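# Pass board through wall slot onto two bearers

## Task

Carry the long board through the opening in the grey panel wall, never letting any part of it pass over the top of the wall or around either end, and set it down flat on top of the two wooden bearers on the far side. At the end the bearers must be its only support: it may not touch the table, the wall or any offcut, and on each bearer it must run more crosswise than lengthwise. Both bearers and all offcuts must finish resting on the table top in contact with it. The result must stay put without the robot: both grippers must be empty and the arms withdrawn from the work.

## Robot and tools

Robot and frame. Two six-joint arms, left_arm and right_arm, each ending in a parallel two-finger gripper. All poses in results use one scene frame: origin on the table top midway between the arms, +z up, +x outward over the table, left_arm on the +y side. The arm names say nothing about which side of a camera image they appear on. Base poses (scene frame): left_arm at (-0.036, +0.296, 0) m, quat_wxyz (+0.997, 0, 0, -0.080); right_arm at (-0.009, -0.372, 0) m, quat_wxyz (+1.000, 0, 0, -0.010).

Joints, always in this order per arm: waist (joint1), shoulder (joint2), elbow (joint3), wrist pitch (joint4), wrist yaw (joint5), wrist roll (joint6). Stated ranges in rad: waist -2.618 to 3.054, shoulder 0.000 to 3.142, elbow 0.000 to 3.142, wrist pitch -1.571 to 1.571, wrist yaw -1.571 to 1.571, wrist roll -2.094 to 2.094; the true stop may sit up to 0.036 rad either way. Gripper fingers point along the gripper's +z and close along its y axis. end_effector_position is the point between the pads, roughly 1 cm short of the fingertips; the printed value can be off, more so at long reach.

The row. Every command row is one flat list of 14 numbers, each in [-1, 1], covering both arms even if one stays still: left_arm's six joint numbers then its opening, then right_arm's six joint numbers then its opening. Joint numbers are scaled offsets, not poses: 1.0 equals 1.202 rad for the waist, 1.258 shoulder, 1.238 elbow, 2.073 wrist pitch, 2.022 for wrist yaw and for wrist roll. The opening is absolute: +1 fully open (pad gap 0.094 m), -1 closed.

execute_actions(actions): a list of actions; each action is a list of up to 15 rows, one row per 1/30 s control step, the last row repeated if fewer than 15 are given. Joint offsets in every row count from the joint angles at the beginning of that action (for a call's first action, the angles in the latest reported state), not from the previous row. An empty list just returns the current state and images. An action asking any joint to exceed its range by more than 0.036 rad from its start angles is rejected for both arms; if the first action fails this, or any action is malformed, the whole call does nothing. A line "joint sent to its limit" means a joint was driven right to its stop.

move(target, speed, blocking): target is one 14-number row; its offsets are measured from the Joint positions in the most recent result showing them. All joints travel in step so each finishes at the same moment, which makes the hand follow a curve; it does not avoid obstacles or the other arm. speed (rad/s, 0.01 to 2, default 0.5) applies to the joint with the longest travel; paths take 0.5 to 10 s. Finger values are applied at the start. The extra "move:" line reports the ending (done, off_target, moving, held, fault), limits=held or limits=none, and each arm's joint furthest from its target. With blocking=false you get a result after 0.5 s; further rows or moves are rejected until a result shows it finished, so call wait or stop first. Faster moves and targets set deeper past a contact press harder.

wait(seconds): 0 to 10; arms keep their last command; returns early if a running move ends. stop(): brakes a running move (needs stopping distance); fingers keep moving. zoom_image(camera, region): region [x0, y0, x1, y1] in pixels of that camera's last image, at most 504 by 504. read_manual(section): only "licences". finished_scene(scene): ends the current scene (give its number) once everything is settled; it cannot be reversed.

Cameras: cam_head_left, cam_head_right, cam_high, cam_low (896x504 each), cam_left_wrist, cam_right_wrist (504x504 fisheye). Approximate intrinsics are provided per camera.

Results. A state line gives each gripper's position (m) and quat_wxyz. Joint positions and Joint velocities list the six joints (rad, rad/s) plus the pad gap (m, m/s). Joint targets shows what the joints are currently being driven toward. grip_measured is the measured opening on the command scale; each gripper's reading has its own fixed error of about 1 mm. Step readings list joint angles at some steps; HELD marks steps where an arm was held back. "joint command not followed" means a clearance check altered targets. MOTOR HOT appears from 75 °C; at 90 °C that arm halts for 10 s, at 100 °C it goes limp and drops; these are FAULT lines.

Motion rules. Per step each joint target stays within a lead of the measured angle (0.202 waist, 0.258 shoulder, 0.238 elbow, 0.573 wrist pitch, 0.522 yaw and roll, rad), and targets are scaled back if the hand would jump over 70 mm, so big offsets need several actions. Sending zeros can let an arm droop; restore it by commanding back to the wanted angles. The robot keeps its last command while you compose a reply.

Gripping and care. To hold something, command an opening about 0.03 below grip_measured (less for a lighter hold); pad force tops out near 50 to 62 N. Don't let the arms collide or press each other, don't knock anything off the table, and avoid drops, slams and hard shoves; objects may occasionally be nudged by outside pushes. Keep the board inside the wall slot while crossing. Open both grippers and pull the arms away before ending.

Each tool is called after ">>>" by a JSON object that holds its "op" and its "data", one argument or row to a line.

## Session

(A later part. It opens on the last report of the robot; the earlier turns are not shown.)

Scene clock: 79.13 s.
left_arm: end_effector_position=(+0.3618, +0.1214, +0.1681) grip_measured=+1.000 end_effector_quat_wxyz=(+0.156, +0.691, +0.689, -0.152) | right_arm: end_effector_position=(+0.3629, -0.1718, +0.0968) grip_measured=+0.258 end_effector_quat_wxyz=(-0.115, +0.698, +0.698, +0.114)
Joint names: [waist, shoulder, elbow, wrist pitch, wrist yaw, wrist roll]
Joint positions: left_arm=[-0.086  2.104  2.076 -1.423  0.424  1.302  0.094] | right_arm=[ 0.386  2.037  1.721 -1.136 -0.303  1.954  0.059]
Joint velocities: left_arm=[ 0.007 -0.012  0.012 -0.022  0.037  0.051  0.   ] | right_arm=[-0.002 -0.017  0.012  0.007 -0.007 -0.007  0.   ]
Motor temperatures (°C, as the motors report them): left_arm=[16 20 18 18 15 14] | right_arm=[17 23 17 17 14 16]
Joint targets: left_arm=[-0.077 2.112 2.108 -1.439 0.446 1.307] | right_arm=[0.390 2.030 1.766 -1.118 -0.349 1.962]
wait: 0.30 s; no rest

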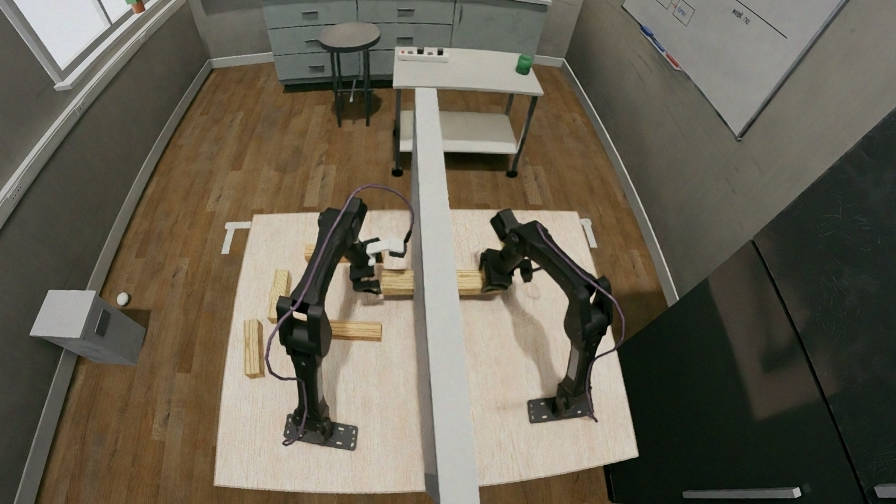

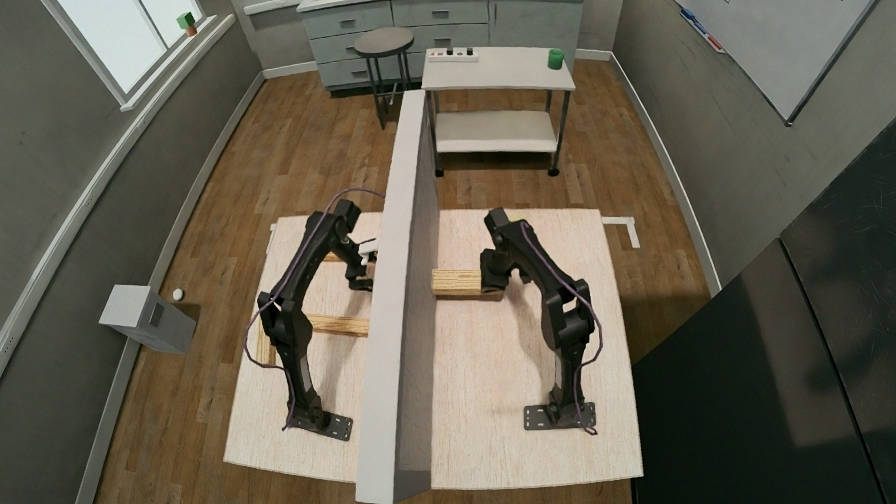

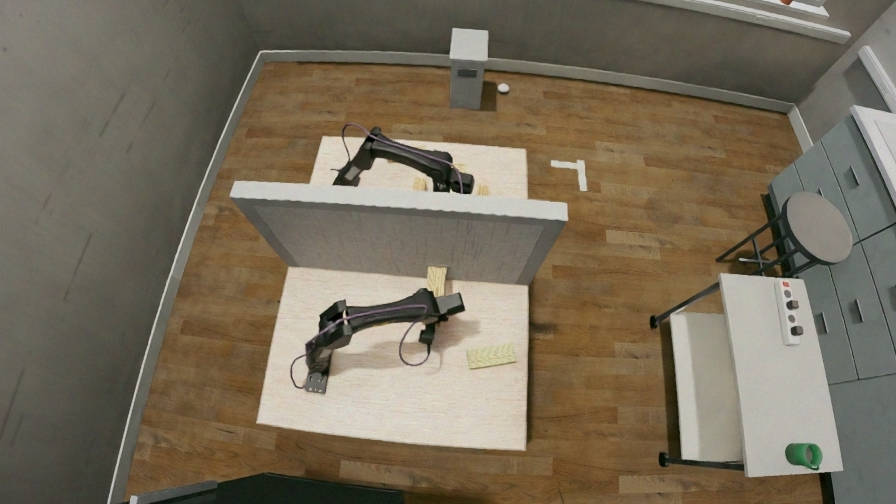

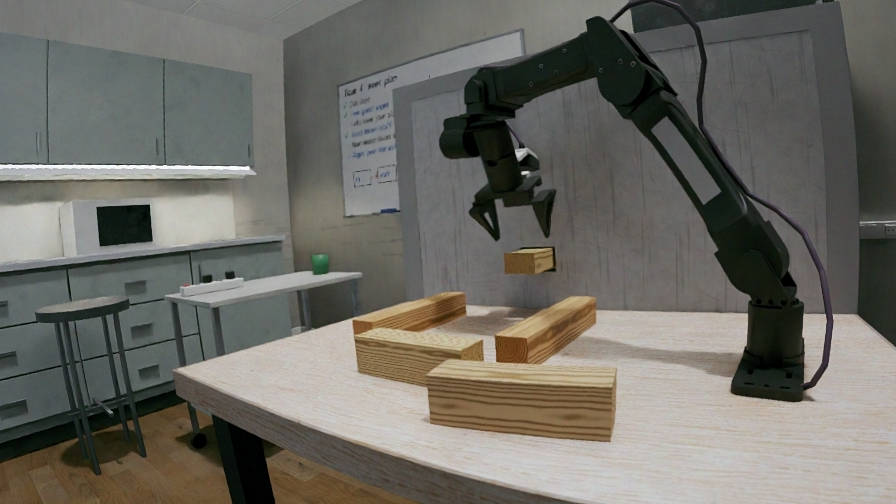

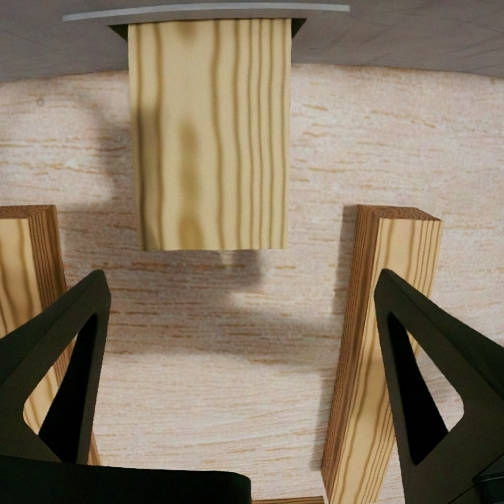

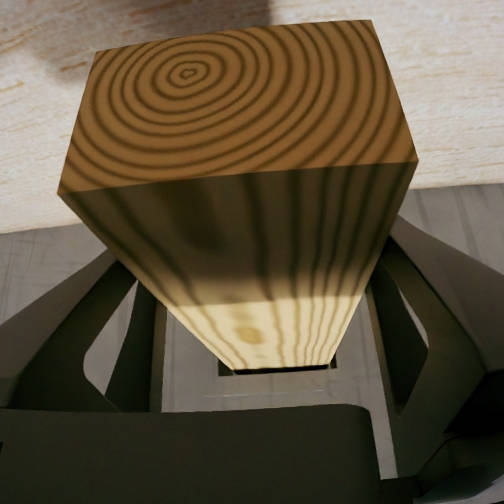

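>>> {"op": "execute_actions", "data": {
  "actions": [
    [
[0.0075,0.0064,0.0258,-0.0077,0.0109,0.0025,1, 0.0120,0.0072,0.0468,0.0088,-0.0222,0.0074,0.22],
[0.0075,0.0064,0.0258,-0.0077,0.0109,0.0025,1, 0.0163,0.0096,0.0510,0.0090,-0.0216,0.0109,0.22],
[0.0075,0.0064,0.0258,-0.0077,0.0109,0.0025,1, 0.0206,0.0119,0.0552,0.0091,-0.0210,0.0144,0.22],
[0.0075,0.0064,0.0258,-0.0077,0.0109,0.0025,1, 0.0249,0.0143,0.0595,0.0092,-0.0204,0.0179,0.22],
[0.0075,0.0064,0.0258,-0.0077,0.0109,0.0025,1, 0.0292,0.0167,0.0637,0.0094,-0.0198,0.0214,0.22],
[0.0075,0.0064,0.0258,-0.0077,0.0109,0.0025,1, 0.0335,0.0191,0.0679,0.0095,-0.0192,0.0249,0.22],
[0.0075,0.0064,0.0258,-0.0077,0.0109,0.0025,1, 0.0378,0.0214,0.0721,0.0096,-0.0186,0.0283,0.22],
[0.0075,0.0064,0.0258,-0.0077,0.0109,0.0025,1, 0.0421,0.0238,0.0763,0.0098,-0.0180,0.0318,0.22],
[0.0075,0.0064,0.0258,-0.0077,0.0109,0.0025,1, 0.0464,0.0262,0.0806,0.0099,-0.0174,0.0353,0.22],
[0.0075,0.0064,0.0258,-0.0077,0.0109,0.0025,1, 0.0507,0.0285,0.0848,0.0100,-0.0168,0.0388,0.22],
[0.0075,0.0064,0.0258,-0.0077,0.0109,0.0025,1, 0.0550,0.0309,0.0890,0.0102,-0.0162,0.0388,0.22],
[0.0075,0.0064,0.0258,-0.0077,0.0109,0.0025,1, 0.0593,0.0309,0.0890,0.0103,-0.0156,0.0388,0.22]
]
  ]
}}

>>> {"op": "wait", "data": {
  "seconds": 0.3
}}

>>> {"op": "zoom_image", "data": {
  "camera": "cam_low",
  "region": [460, 210, 610, 310]
}}

>>> {"op": "zoom_image", "data": {
  "camera": "cam_left_wrist",
  "region": [80, 0, 340, 130]
}}

>>> {"op": "zoom_image", "data": {
  "camera": "cam_right_wrist",
  "region": [160, 300, 400, 420]
}}

Scene clock: 80.87 s.
left_arm: end_effector_position=(+0.3618, +0.1214, +0.1681) grip_measured=+1.000 end_effector_quat_wxyz=(+0.156, +0.691, +0.689, -0.152) | right_arm: end_effector_position=(+0.3634, -0.1426, +0.0956) grip_measured=+0.258 end_effector_quat_wxyz=(-0.115, +0.696, +0.699, +0.113)
Joint names: [waist, shoulder, elbow, wrist pitch, wrist yaw, wrist roll]
Joint positions: left_arm=[-0.086  2.104  2.076 -1.423  0.424  1.302  0.094] | right_arm=[ 0.452  2.083  1.785 -1.136 -0.295  2.018  0.059]
Joint velocities: left_arm=[ 0.002  0.002 -0.007 -0.007  0.022  0.037  0.   ] | right_arm=[ 0.051  0.012  0.017 -0.037  0.037 -0.022  0.001]
Motor temperatures (°C, as the motors report them): left_arm=[16 20 18 18 15 14] | right_arm=[17 23 18 17 14 16]
Joint targets: left_arm=[-0.077 2.112 2.108 -1.439 0.446 1.307] | right_arm=[0.457 2.076 1.832 -1.115 -0.335 2.033]
Step readings (joint positions):
0: left_arm=[-0.086 2.104 2.076 -1.423 0.424 1.302] | right_arm=[0.386 2.037 1.721 -1.136 -0.303 1.955]
1: left_arm=[-0.086 2.104 2.076 -1.423 0.424 1.302] | right_arm=[0.386 2.039 1.724 -1.137 -0.303 1.957]
2: left_arm=[-0.086 2.104 2.076 -1.423 0.424 1.302] | right_arm=[0.387 2.043 1.729 -1.138 -0.303 1.959]
4: left_arm=[-0.086 2.104 2.076 -1.423 0.424 1.302] | right_arm=[0.393 2.053 1.741 -1.138 -0.300 1.967]
8: left_arm=[-0.086 2.104 2.076 -1.423 0.424 1.302] | right_arm=[0.415 2.070 1.761 -1.137 -0.296 1.988]
15: Joint positions above

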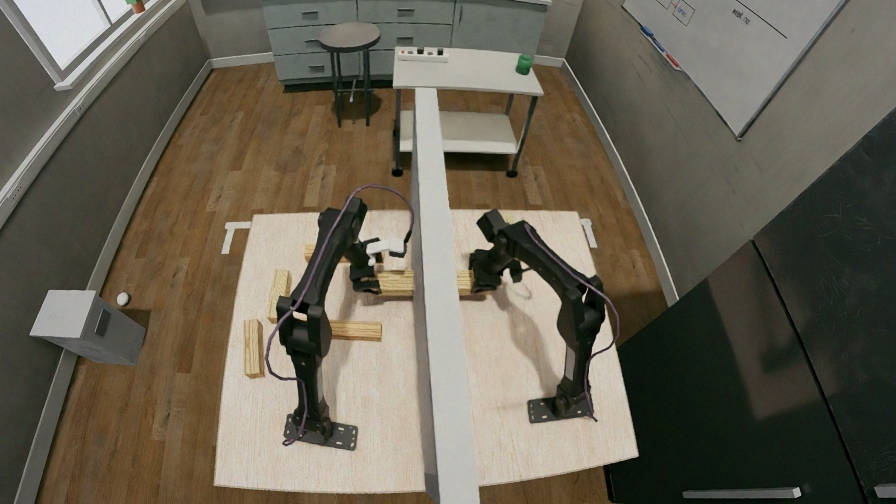

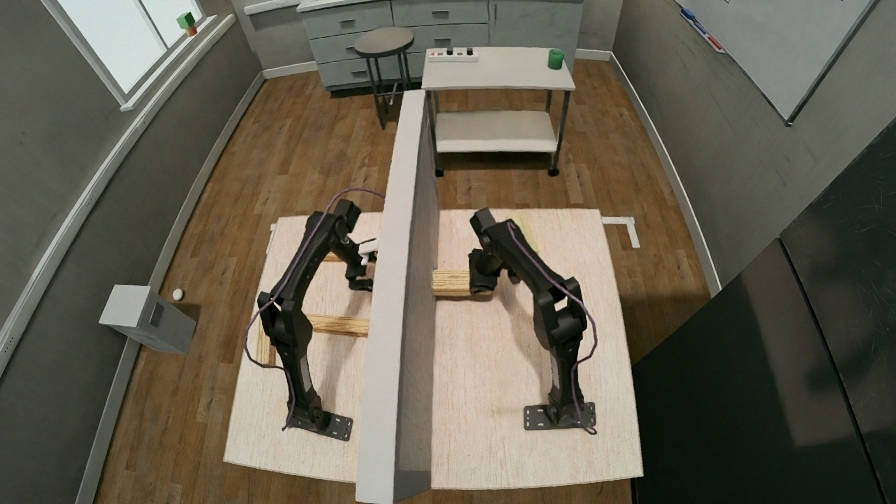

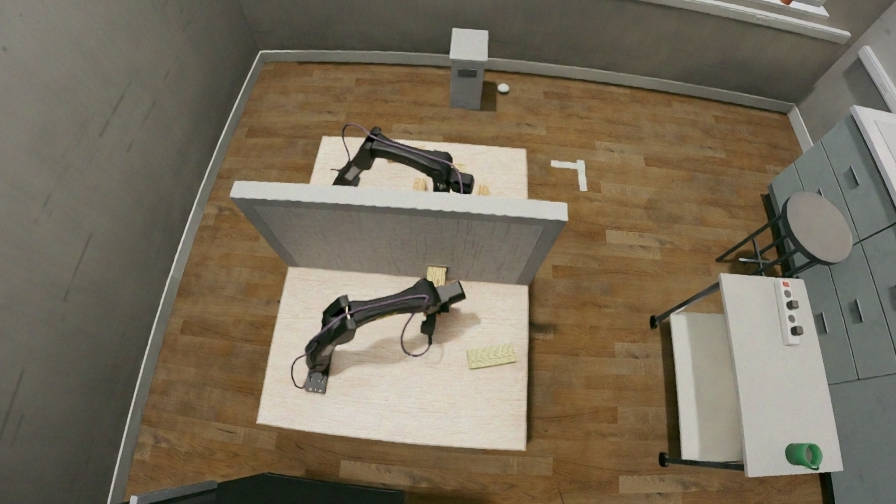

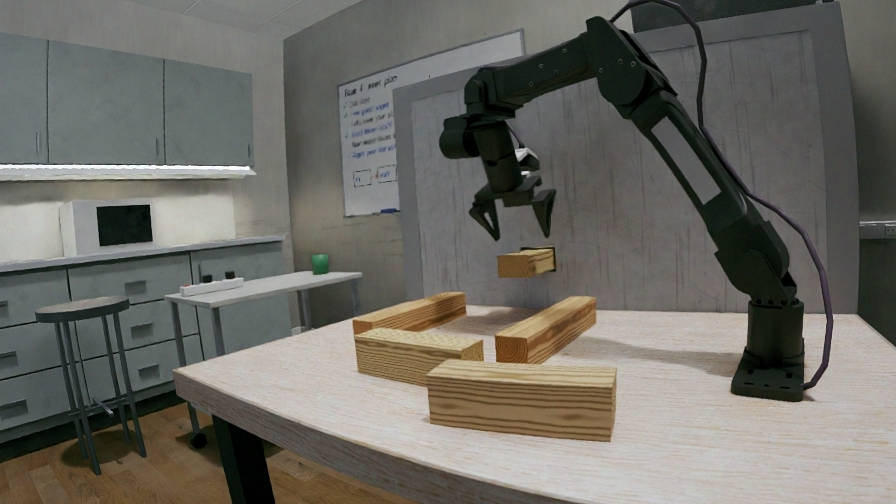

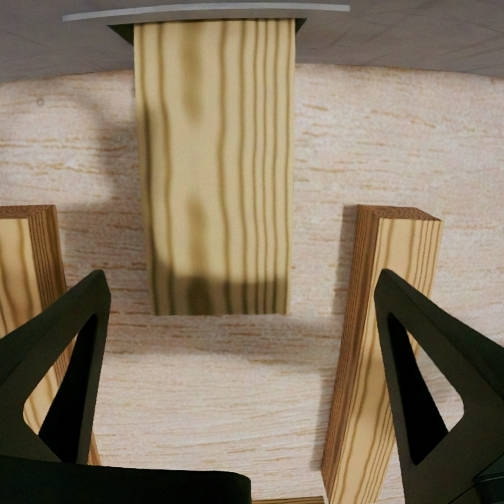

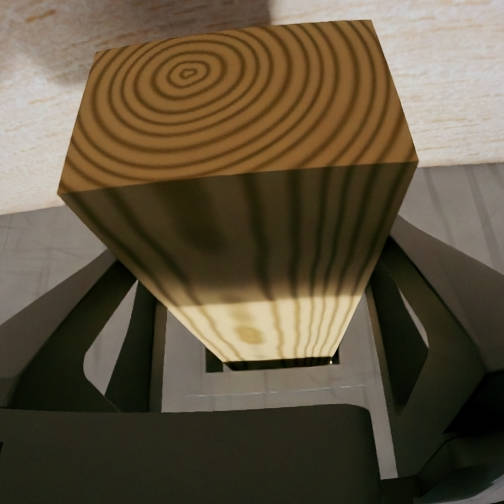

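Scene clock: 81.17 s.
left_arm: end_effector_position=(+0.3618, +0.1214, +0.1681) grip_measured=+1.000 end_effector_quat_wxyz=(+0.156, +0.691, +0.689, -0.152) | right_arm: end_effector_position=(+0.3632, -0.1422, +0.0955) grip_measured=+0.258 end_effector_quat_wxyz=(-0.114, +0.698, +0.698, +0.113)
Joint names: [waist, shoulder, elbow, wrist pitch, wrist yaw, wrist roll]
Joint positions: left_arm=[-0.086  2.104  2.076 -1.423  0.424  1.302  0.094] | right_arm=[ 0.454  2.083  1.786 -1.136 -0.292  2.025  0.059]
Joint velocities: left_arm=[ 0.002  0.007  0.012 -0.051 -0.022  0.081  0.   ] | right_arm=[-0.012 -0.012 -0.002 -0.051 -0.037 -0.051  0.001]
Motor temperatures (°C, as the motors report them): left_arm=[16 20 18 18 15 14] | right_arm=[17 23 18 17 14 16]
Joint targets: left_arm=[-0.077 2.112 2.108 -1.439 0.446 1.307] | right_arm=[0.457 2.076 1.832 -1.115 -0.335 2.033]
wait: 0.30 s; no rest

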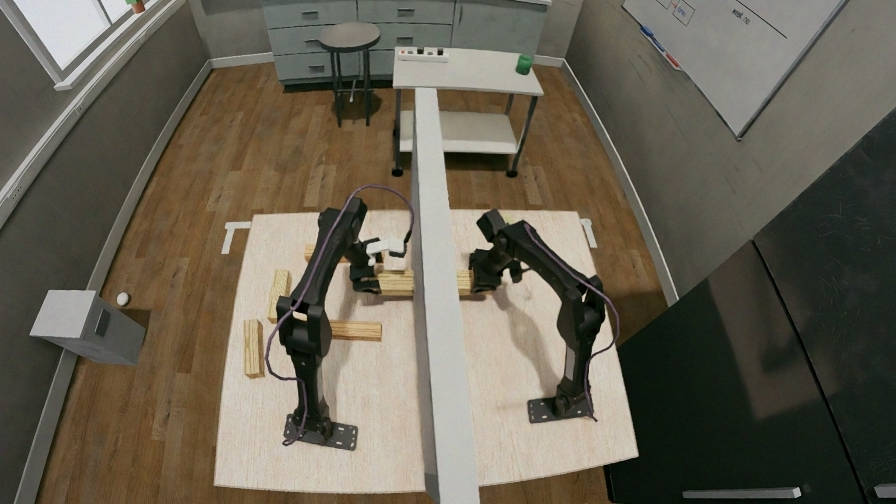

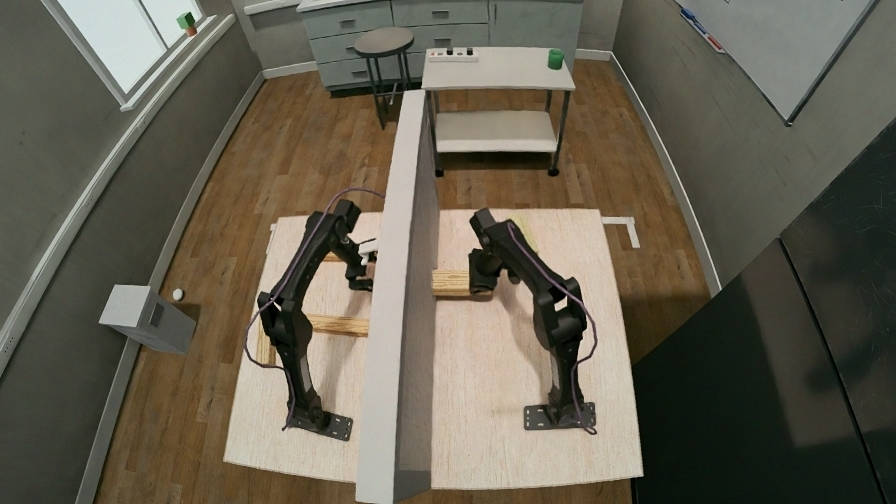

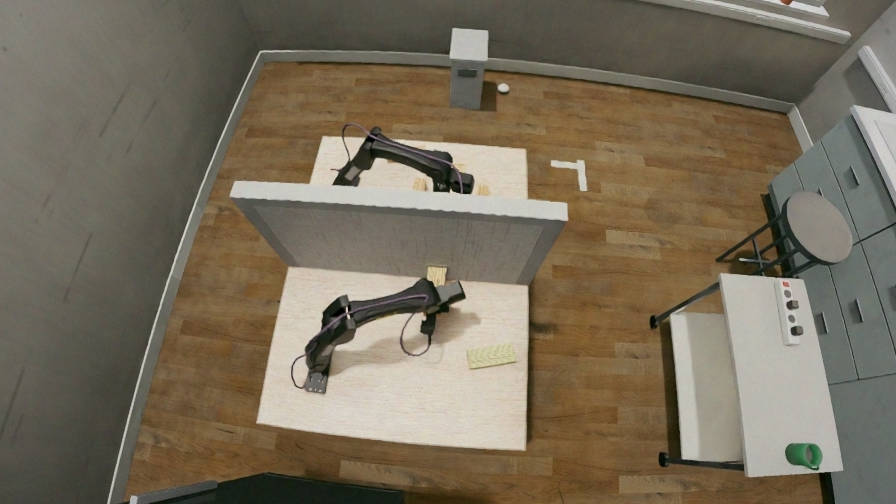

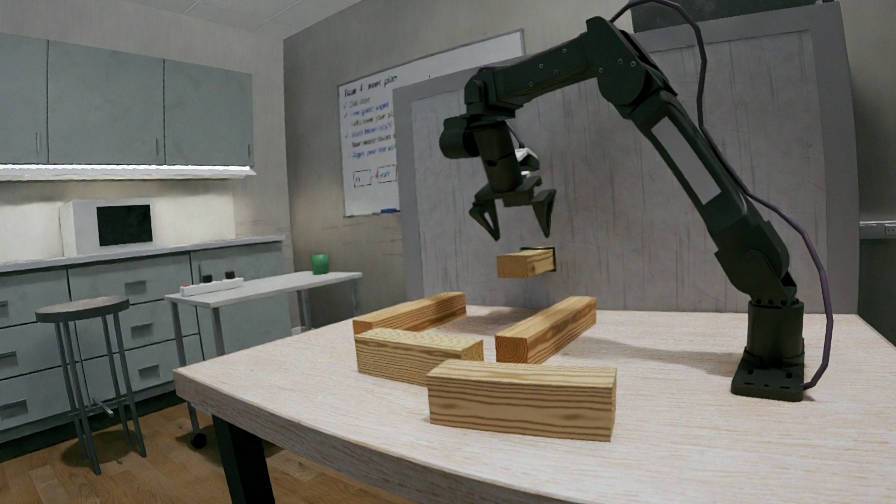

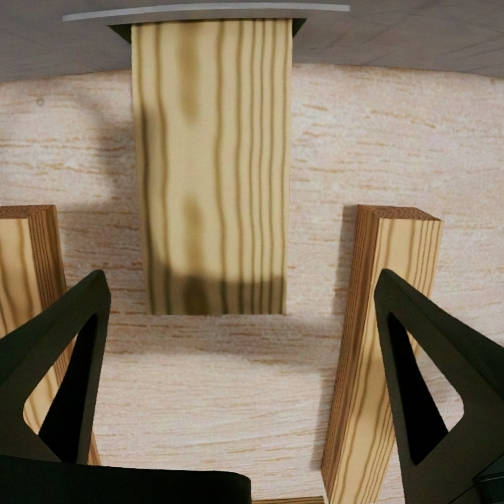

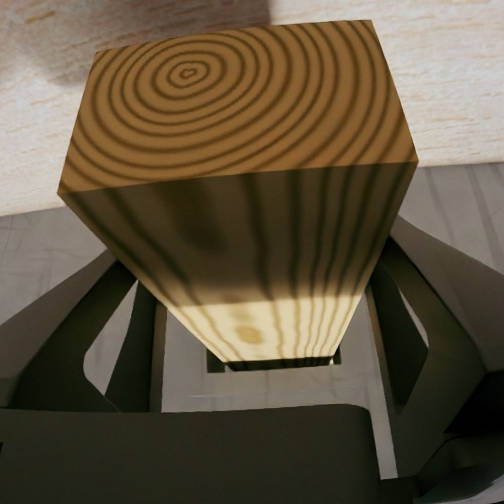

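Region (460, 210, 610, 310) of cam_low's 896x504 image, scaled by 3.360, with more detail than that image has.

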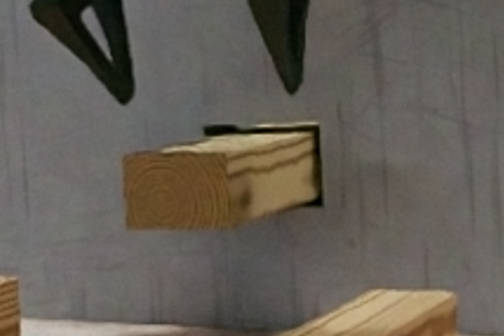

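Region (80, 0, 340, 130) of cam_left_wrist's 504x504 image, scaled by 1.938, with more detail than that image has.

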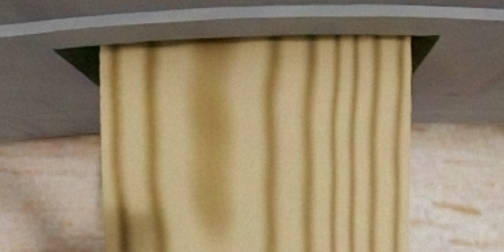

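Region (160, 300, 400, 420) of cam_right_wrist's 504x504 image, scaled by 2.100, with more detail than that image has.

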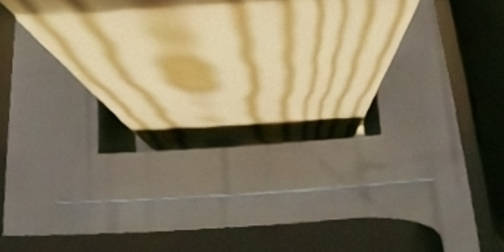

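>>> {"op": "execute_actions", "data": {
  "actions": [
    [
[0.0058,0.0103,0.0269,-0.0050,0.0114,0.0017,1, 0.0120,0.0072,0.0550,0.0020,-0.0207,0.0069,0.22],
[0.0042,0.0142,0.0279,-0.0023,0.0118,0.0009,1, 0.0155,0.0100,0.0608,0.0011,-0.0202,0.0098,0.22],
[0.0025,0.0180,0.0290,0.0004,0.0123,0.0000,1, 0.0189,0.0128,0.0666,0.0002,-0.0197,0.0126,0.22],
[0.0008,0.0219,0.0300,0.0031,0.0127,-0.0008,1, 0.0224,0.0157,0.0725,-0.0007,-0.0192,0.0155,0.22],
[-0.0008,0.0258,0.0311,0.0058,0.0132,-0.0016,1, 0.0259,0.0185,0.0783,-0.0016,-0.0187,0.0184,0.22],
[-0.0025,0.0297,0.0321,0.0085,0.0136,-0.0024,1, 0.0294,0.0213,0.0841,-0.0026,-0.0181,0.0213,0.22],
[-0.0042,0.0336,0.0332,0.0111,0.0141,-0.0032,1, 0.0328,0.0241,0.0899,-0.0035,-0.0176,0.0242,0.22],
[-0.0058,0.0375,0.0343,0.0138,0.0145,-0.0040,1, 0.0363,0.0269,0.0958,-0.0044,-0.0171,0.0271,0.22],
[-0.0075,0.0413,0.0353,0.0165,0.0150,-0.0049,1, 0.0398,0.0298,0.1016,-0.0053,-0.0166,0.0300,0.22],
[-0.0092,0.0452,0.0364,0.0192,0.0154,-0.0057,1, 0.0433,0.0326,0.1074,-0.0062,-0.0160,0.0329,0.22],
[-0.0108,0.0491,0.0374,0.0219,0.0159,-0.0065,1, 0.0467,0.0354,0.1074,-0.0062,-0.0155,0.0329,0.22],
[-0.0125,0.0530,0.0385,0.0246,0.0163,-0.0073,1, 0.0502,0.0354,0.1074,-0.0062,-0.0150,0.0329,0.22]
]
  ]
}}

>>> {"op": "wait", "data": {
  "seconds": 0.3
}}

>>> {"op": "zoom_image", "data": {
  "camera": "cam_low",
  "region": [440, 190, 620, 310]
}}

>>> {"op": "zoom_image", "data": {
  "camera": "cam_right_wrist",
  "region": [160, 300, 400, 420]
}}

Scene clock: 84.80 s.
left_arm: end_effector_position=(+0.3733, +0.1151, +0.1496) grip_measured=+1.000 end_effector_quat_wxyz=(+0.154, +0.689, +0.690, -0.158) | right_arm: end_effector_position=(+0.3653, -0.1158, +0.0978) grip_measured=+0.258 end_effector_quat_wxyz=(-0.113, +0.697, +0.699, +0.114)
Joint names: [waist, shoulder, elbow, wrist pitch, wrist yaw, wrist roll]
Joint positions: left_arm=[-0.09   2.162  2.09  -1.388  0.432  1.295  0.094] | right_arm=[ 0.509  2.135  1.873 -1.153 -0.284  2.078  0.059]
Joint velocities: left_arm=[-0.032  0.081 -0.012  0.066 -0.037  0.007  0.   ] | right_arm=[ 0.066 -0.017  0.012 -0.037 -0.081  0.051  0.001]
Motor temperatures (°C, as the motors report them): left_arm=[16 20 18 18 15 14] | right_arm=[17 23 18 17 14 16]
Joint targets: left_arm=[-0.100 2.171 2.124 -1.372 0.456 1.288] | right_arm=[0.514 2.128 1.919 -1.149 -0.322 2.092]
Step readings (joint positions):
0: left_arm=[-0.086 2.104 2.076 -1.423 0.424 1.302] | right_arm=[0.454 2.083 1.786 -1.136 -0.292 2.026]
1: left_arm=[-0.086 2.104 2.076 -1.423 0.424 1.302] | right_arm=[0.455 2.086 1.791 -1.139 -0.292 2.027]
2: left_arm=[-0.086 2.104 2.076 -1.423 0.424 1.302] | right_arm=[0.456 2.091 1.799 -1.144 -0.291 2.029]
4: left_arm=[-0.086 2.105 2.076 -1.423 0.425 1.302] | right_arm=[0.461 2.102 1.816 -1.145 -0.288 2.035]
8: left_arm=[-0.086 2.124 2.085 -1.417 0.428 1.302] | right_arm=[0.479 2.120 1.846 -1.148 -0.285 2.054]
15: Joint positions above

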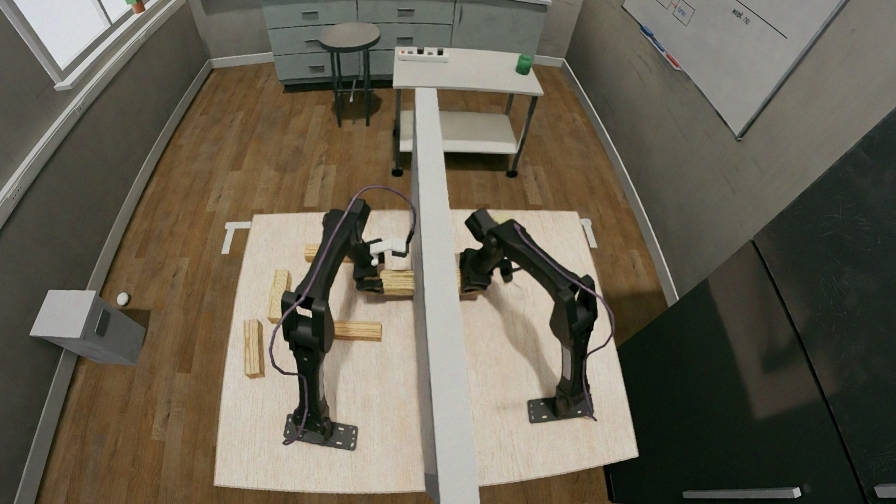

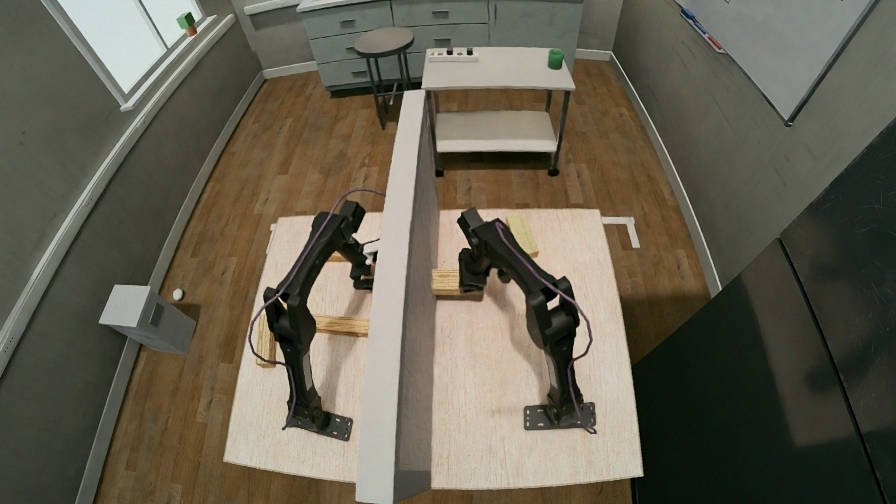

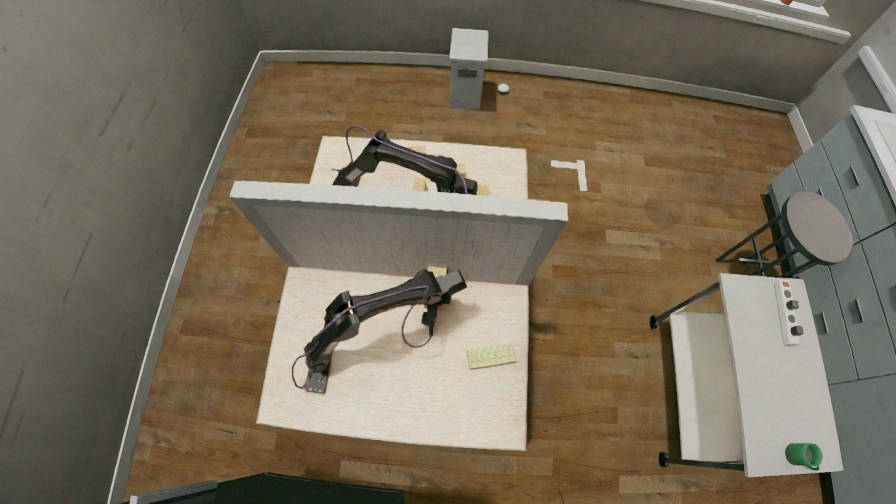

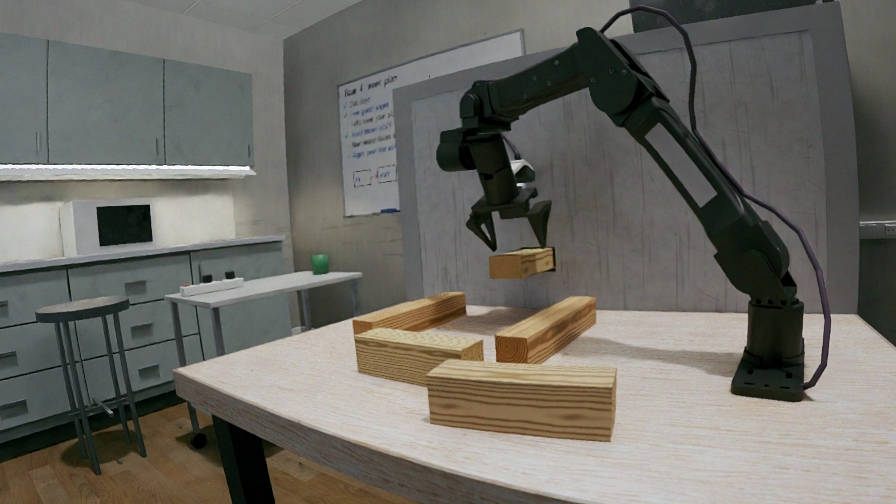

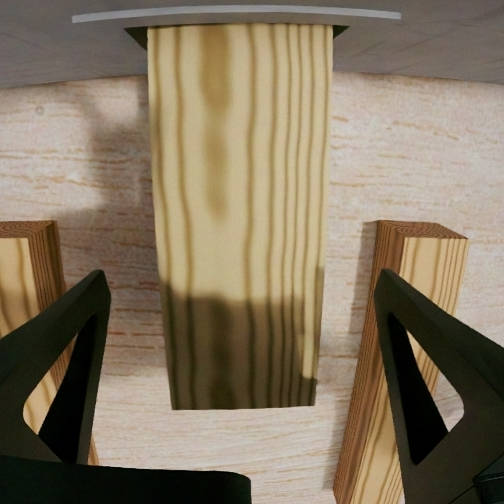

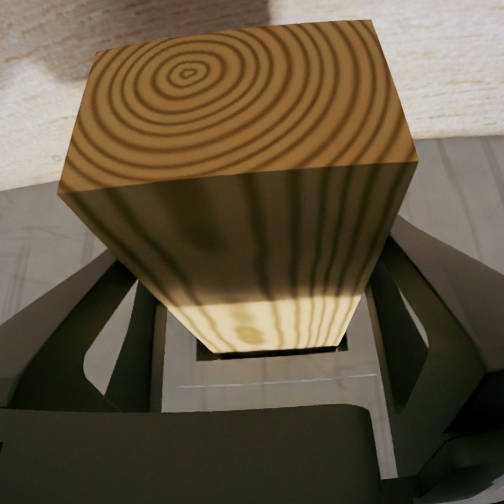

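Scene clock: 85.10 s.
left_arm: end_effector_position=(+0.3744, +0.1130, +0.1487) grip_measured=+1.000 end_effector_quat_wxyz=(+0.156, +0.690, +0.689, -0.159) | right_arm: end_effector_position=(+0.3638, -0.1161, +0.0969) grip_measured=+0.258 end_effector_quat_wxyz=(-0.114, +0.699, +0.697, +0.110)
Joint names: [waist, shoulder, elbow, wrist pitch, wrist yaw, wrist roll]
Joint positions: left_arm=[-0.093  2.165  2.09  -1.38   0.434  1.292  0.094] | right_arm=[ 0.511  2.136  1.873 -1.159 -0.281  2.084  0.059]
Joint velocities: left_arm=[-0.002  0.007 -0.007  0.051  0.037 -0.037  0.   ] | right_arm=[-0.007 -0.002 -0.002 -0.022 -0.022 -0.037 -0.001]
Motor temperatures (°C, as the motors report them): left_arm=[16 20 18 18 15 14] | right_arm=[17 23 18 17 14 16]
Joint targets: left_arm=[-0.100 2.171 2.124 -1.372 0.456 1.287] | right_arm=[0.514 2.128 1.919 -1.149 -0.322 2.092]
wait: 0.30 s; no rest

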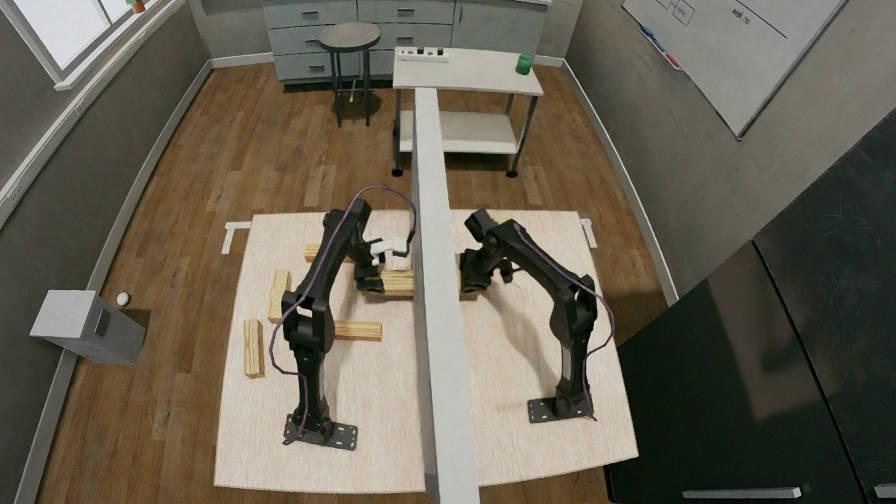

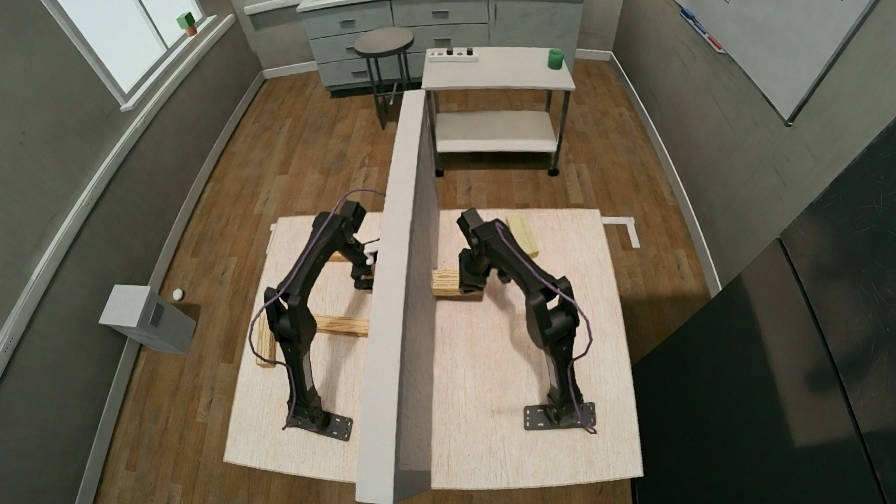

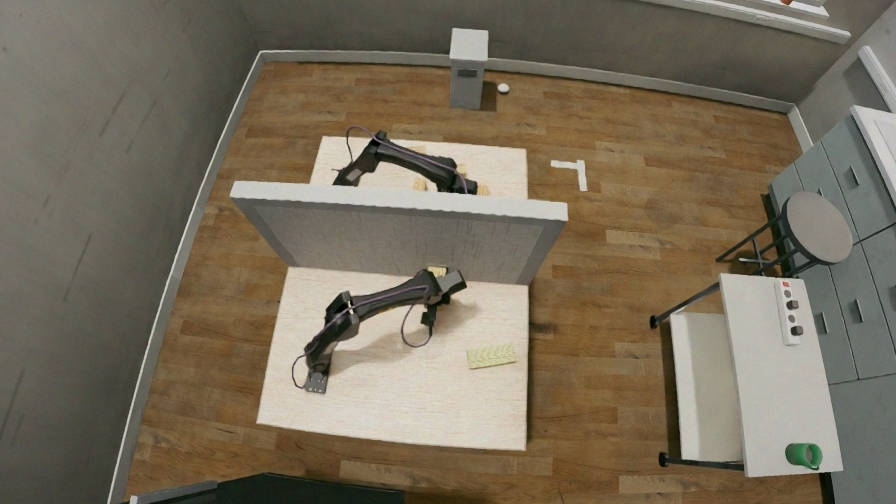

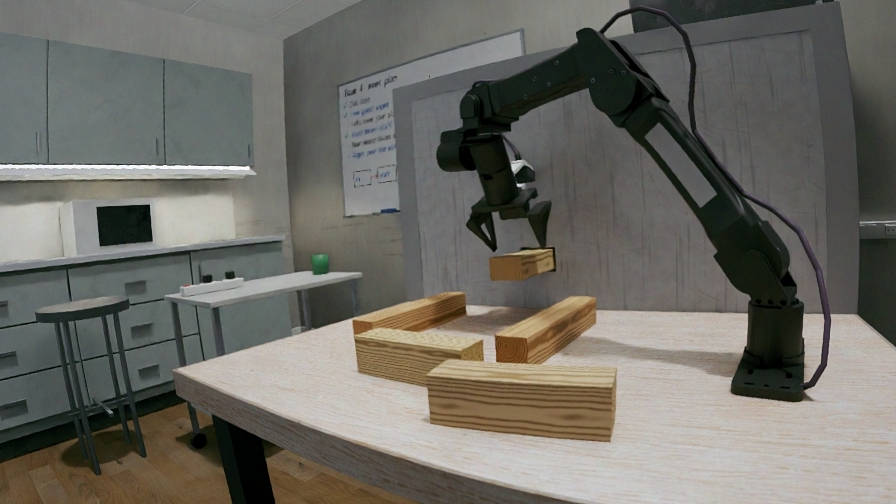

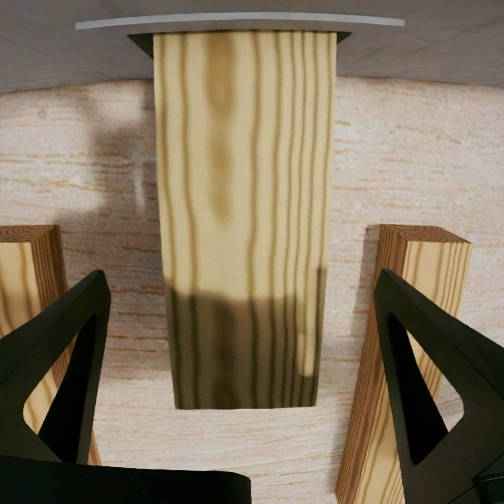

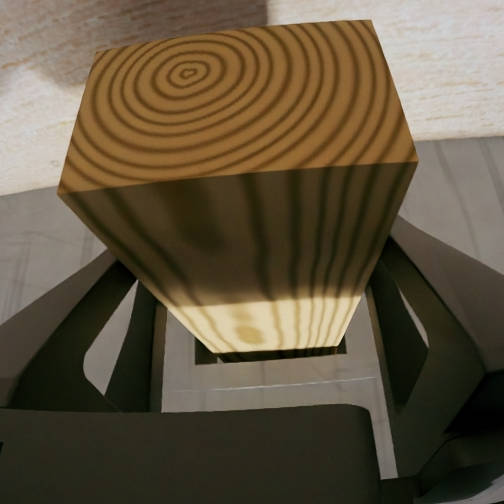

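Region (440, 190, 620, 310) of cam_low's 896x504 image, scaled by 2.800, with more detail than that image has.

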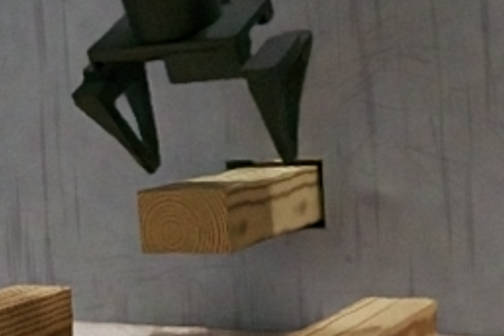

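Region (160, 300, 400, 420) of cam_right_wrist's 504x504 image, scaled by 2.100, with more detail than that image has.

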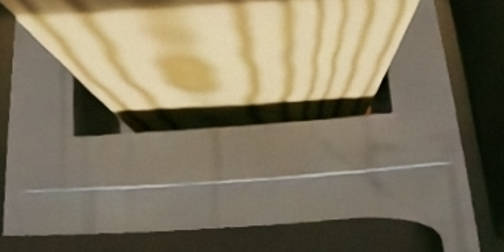

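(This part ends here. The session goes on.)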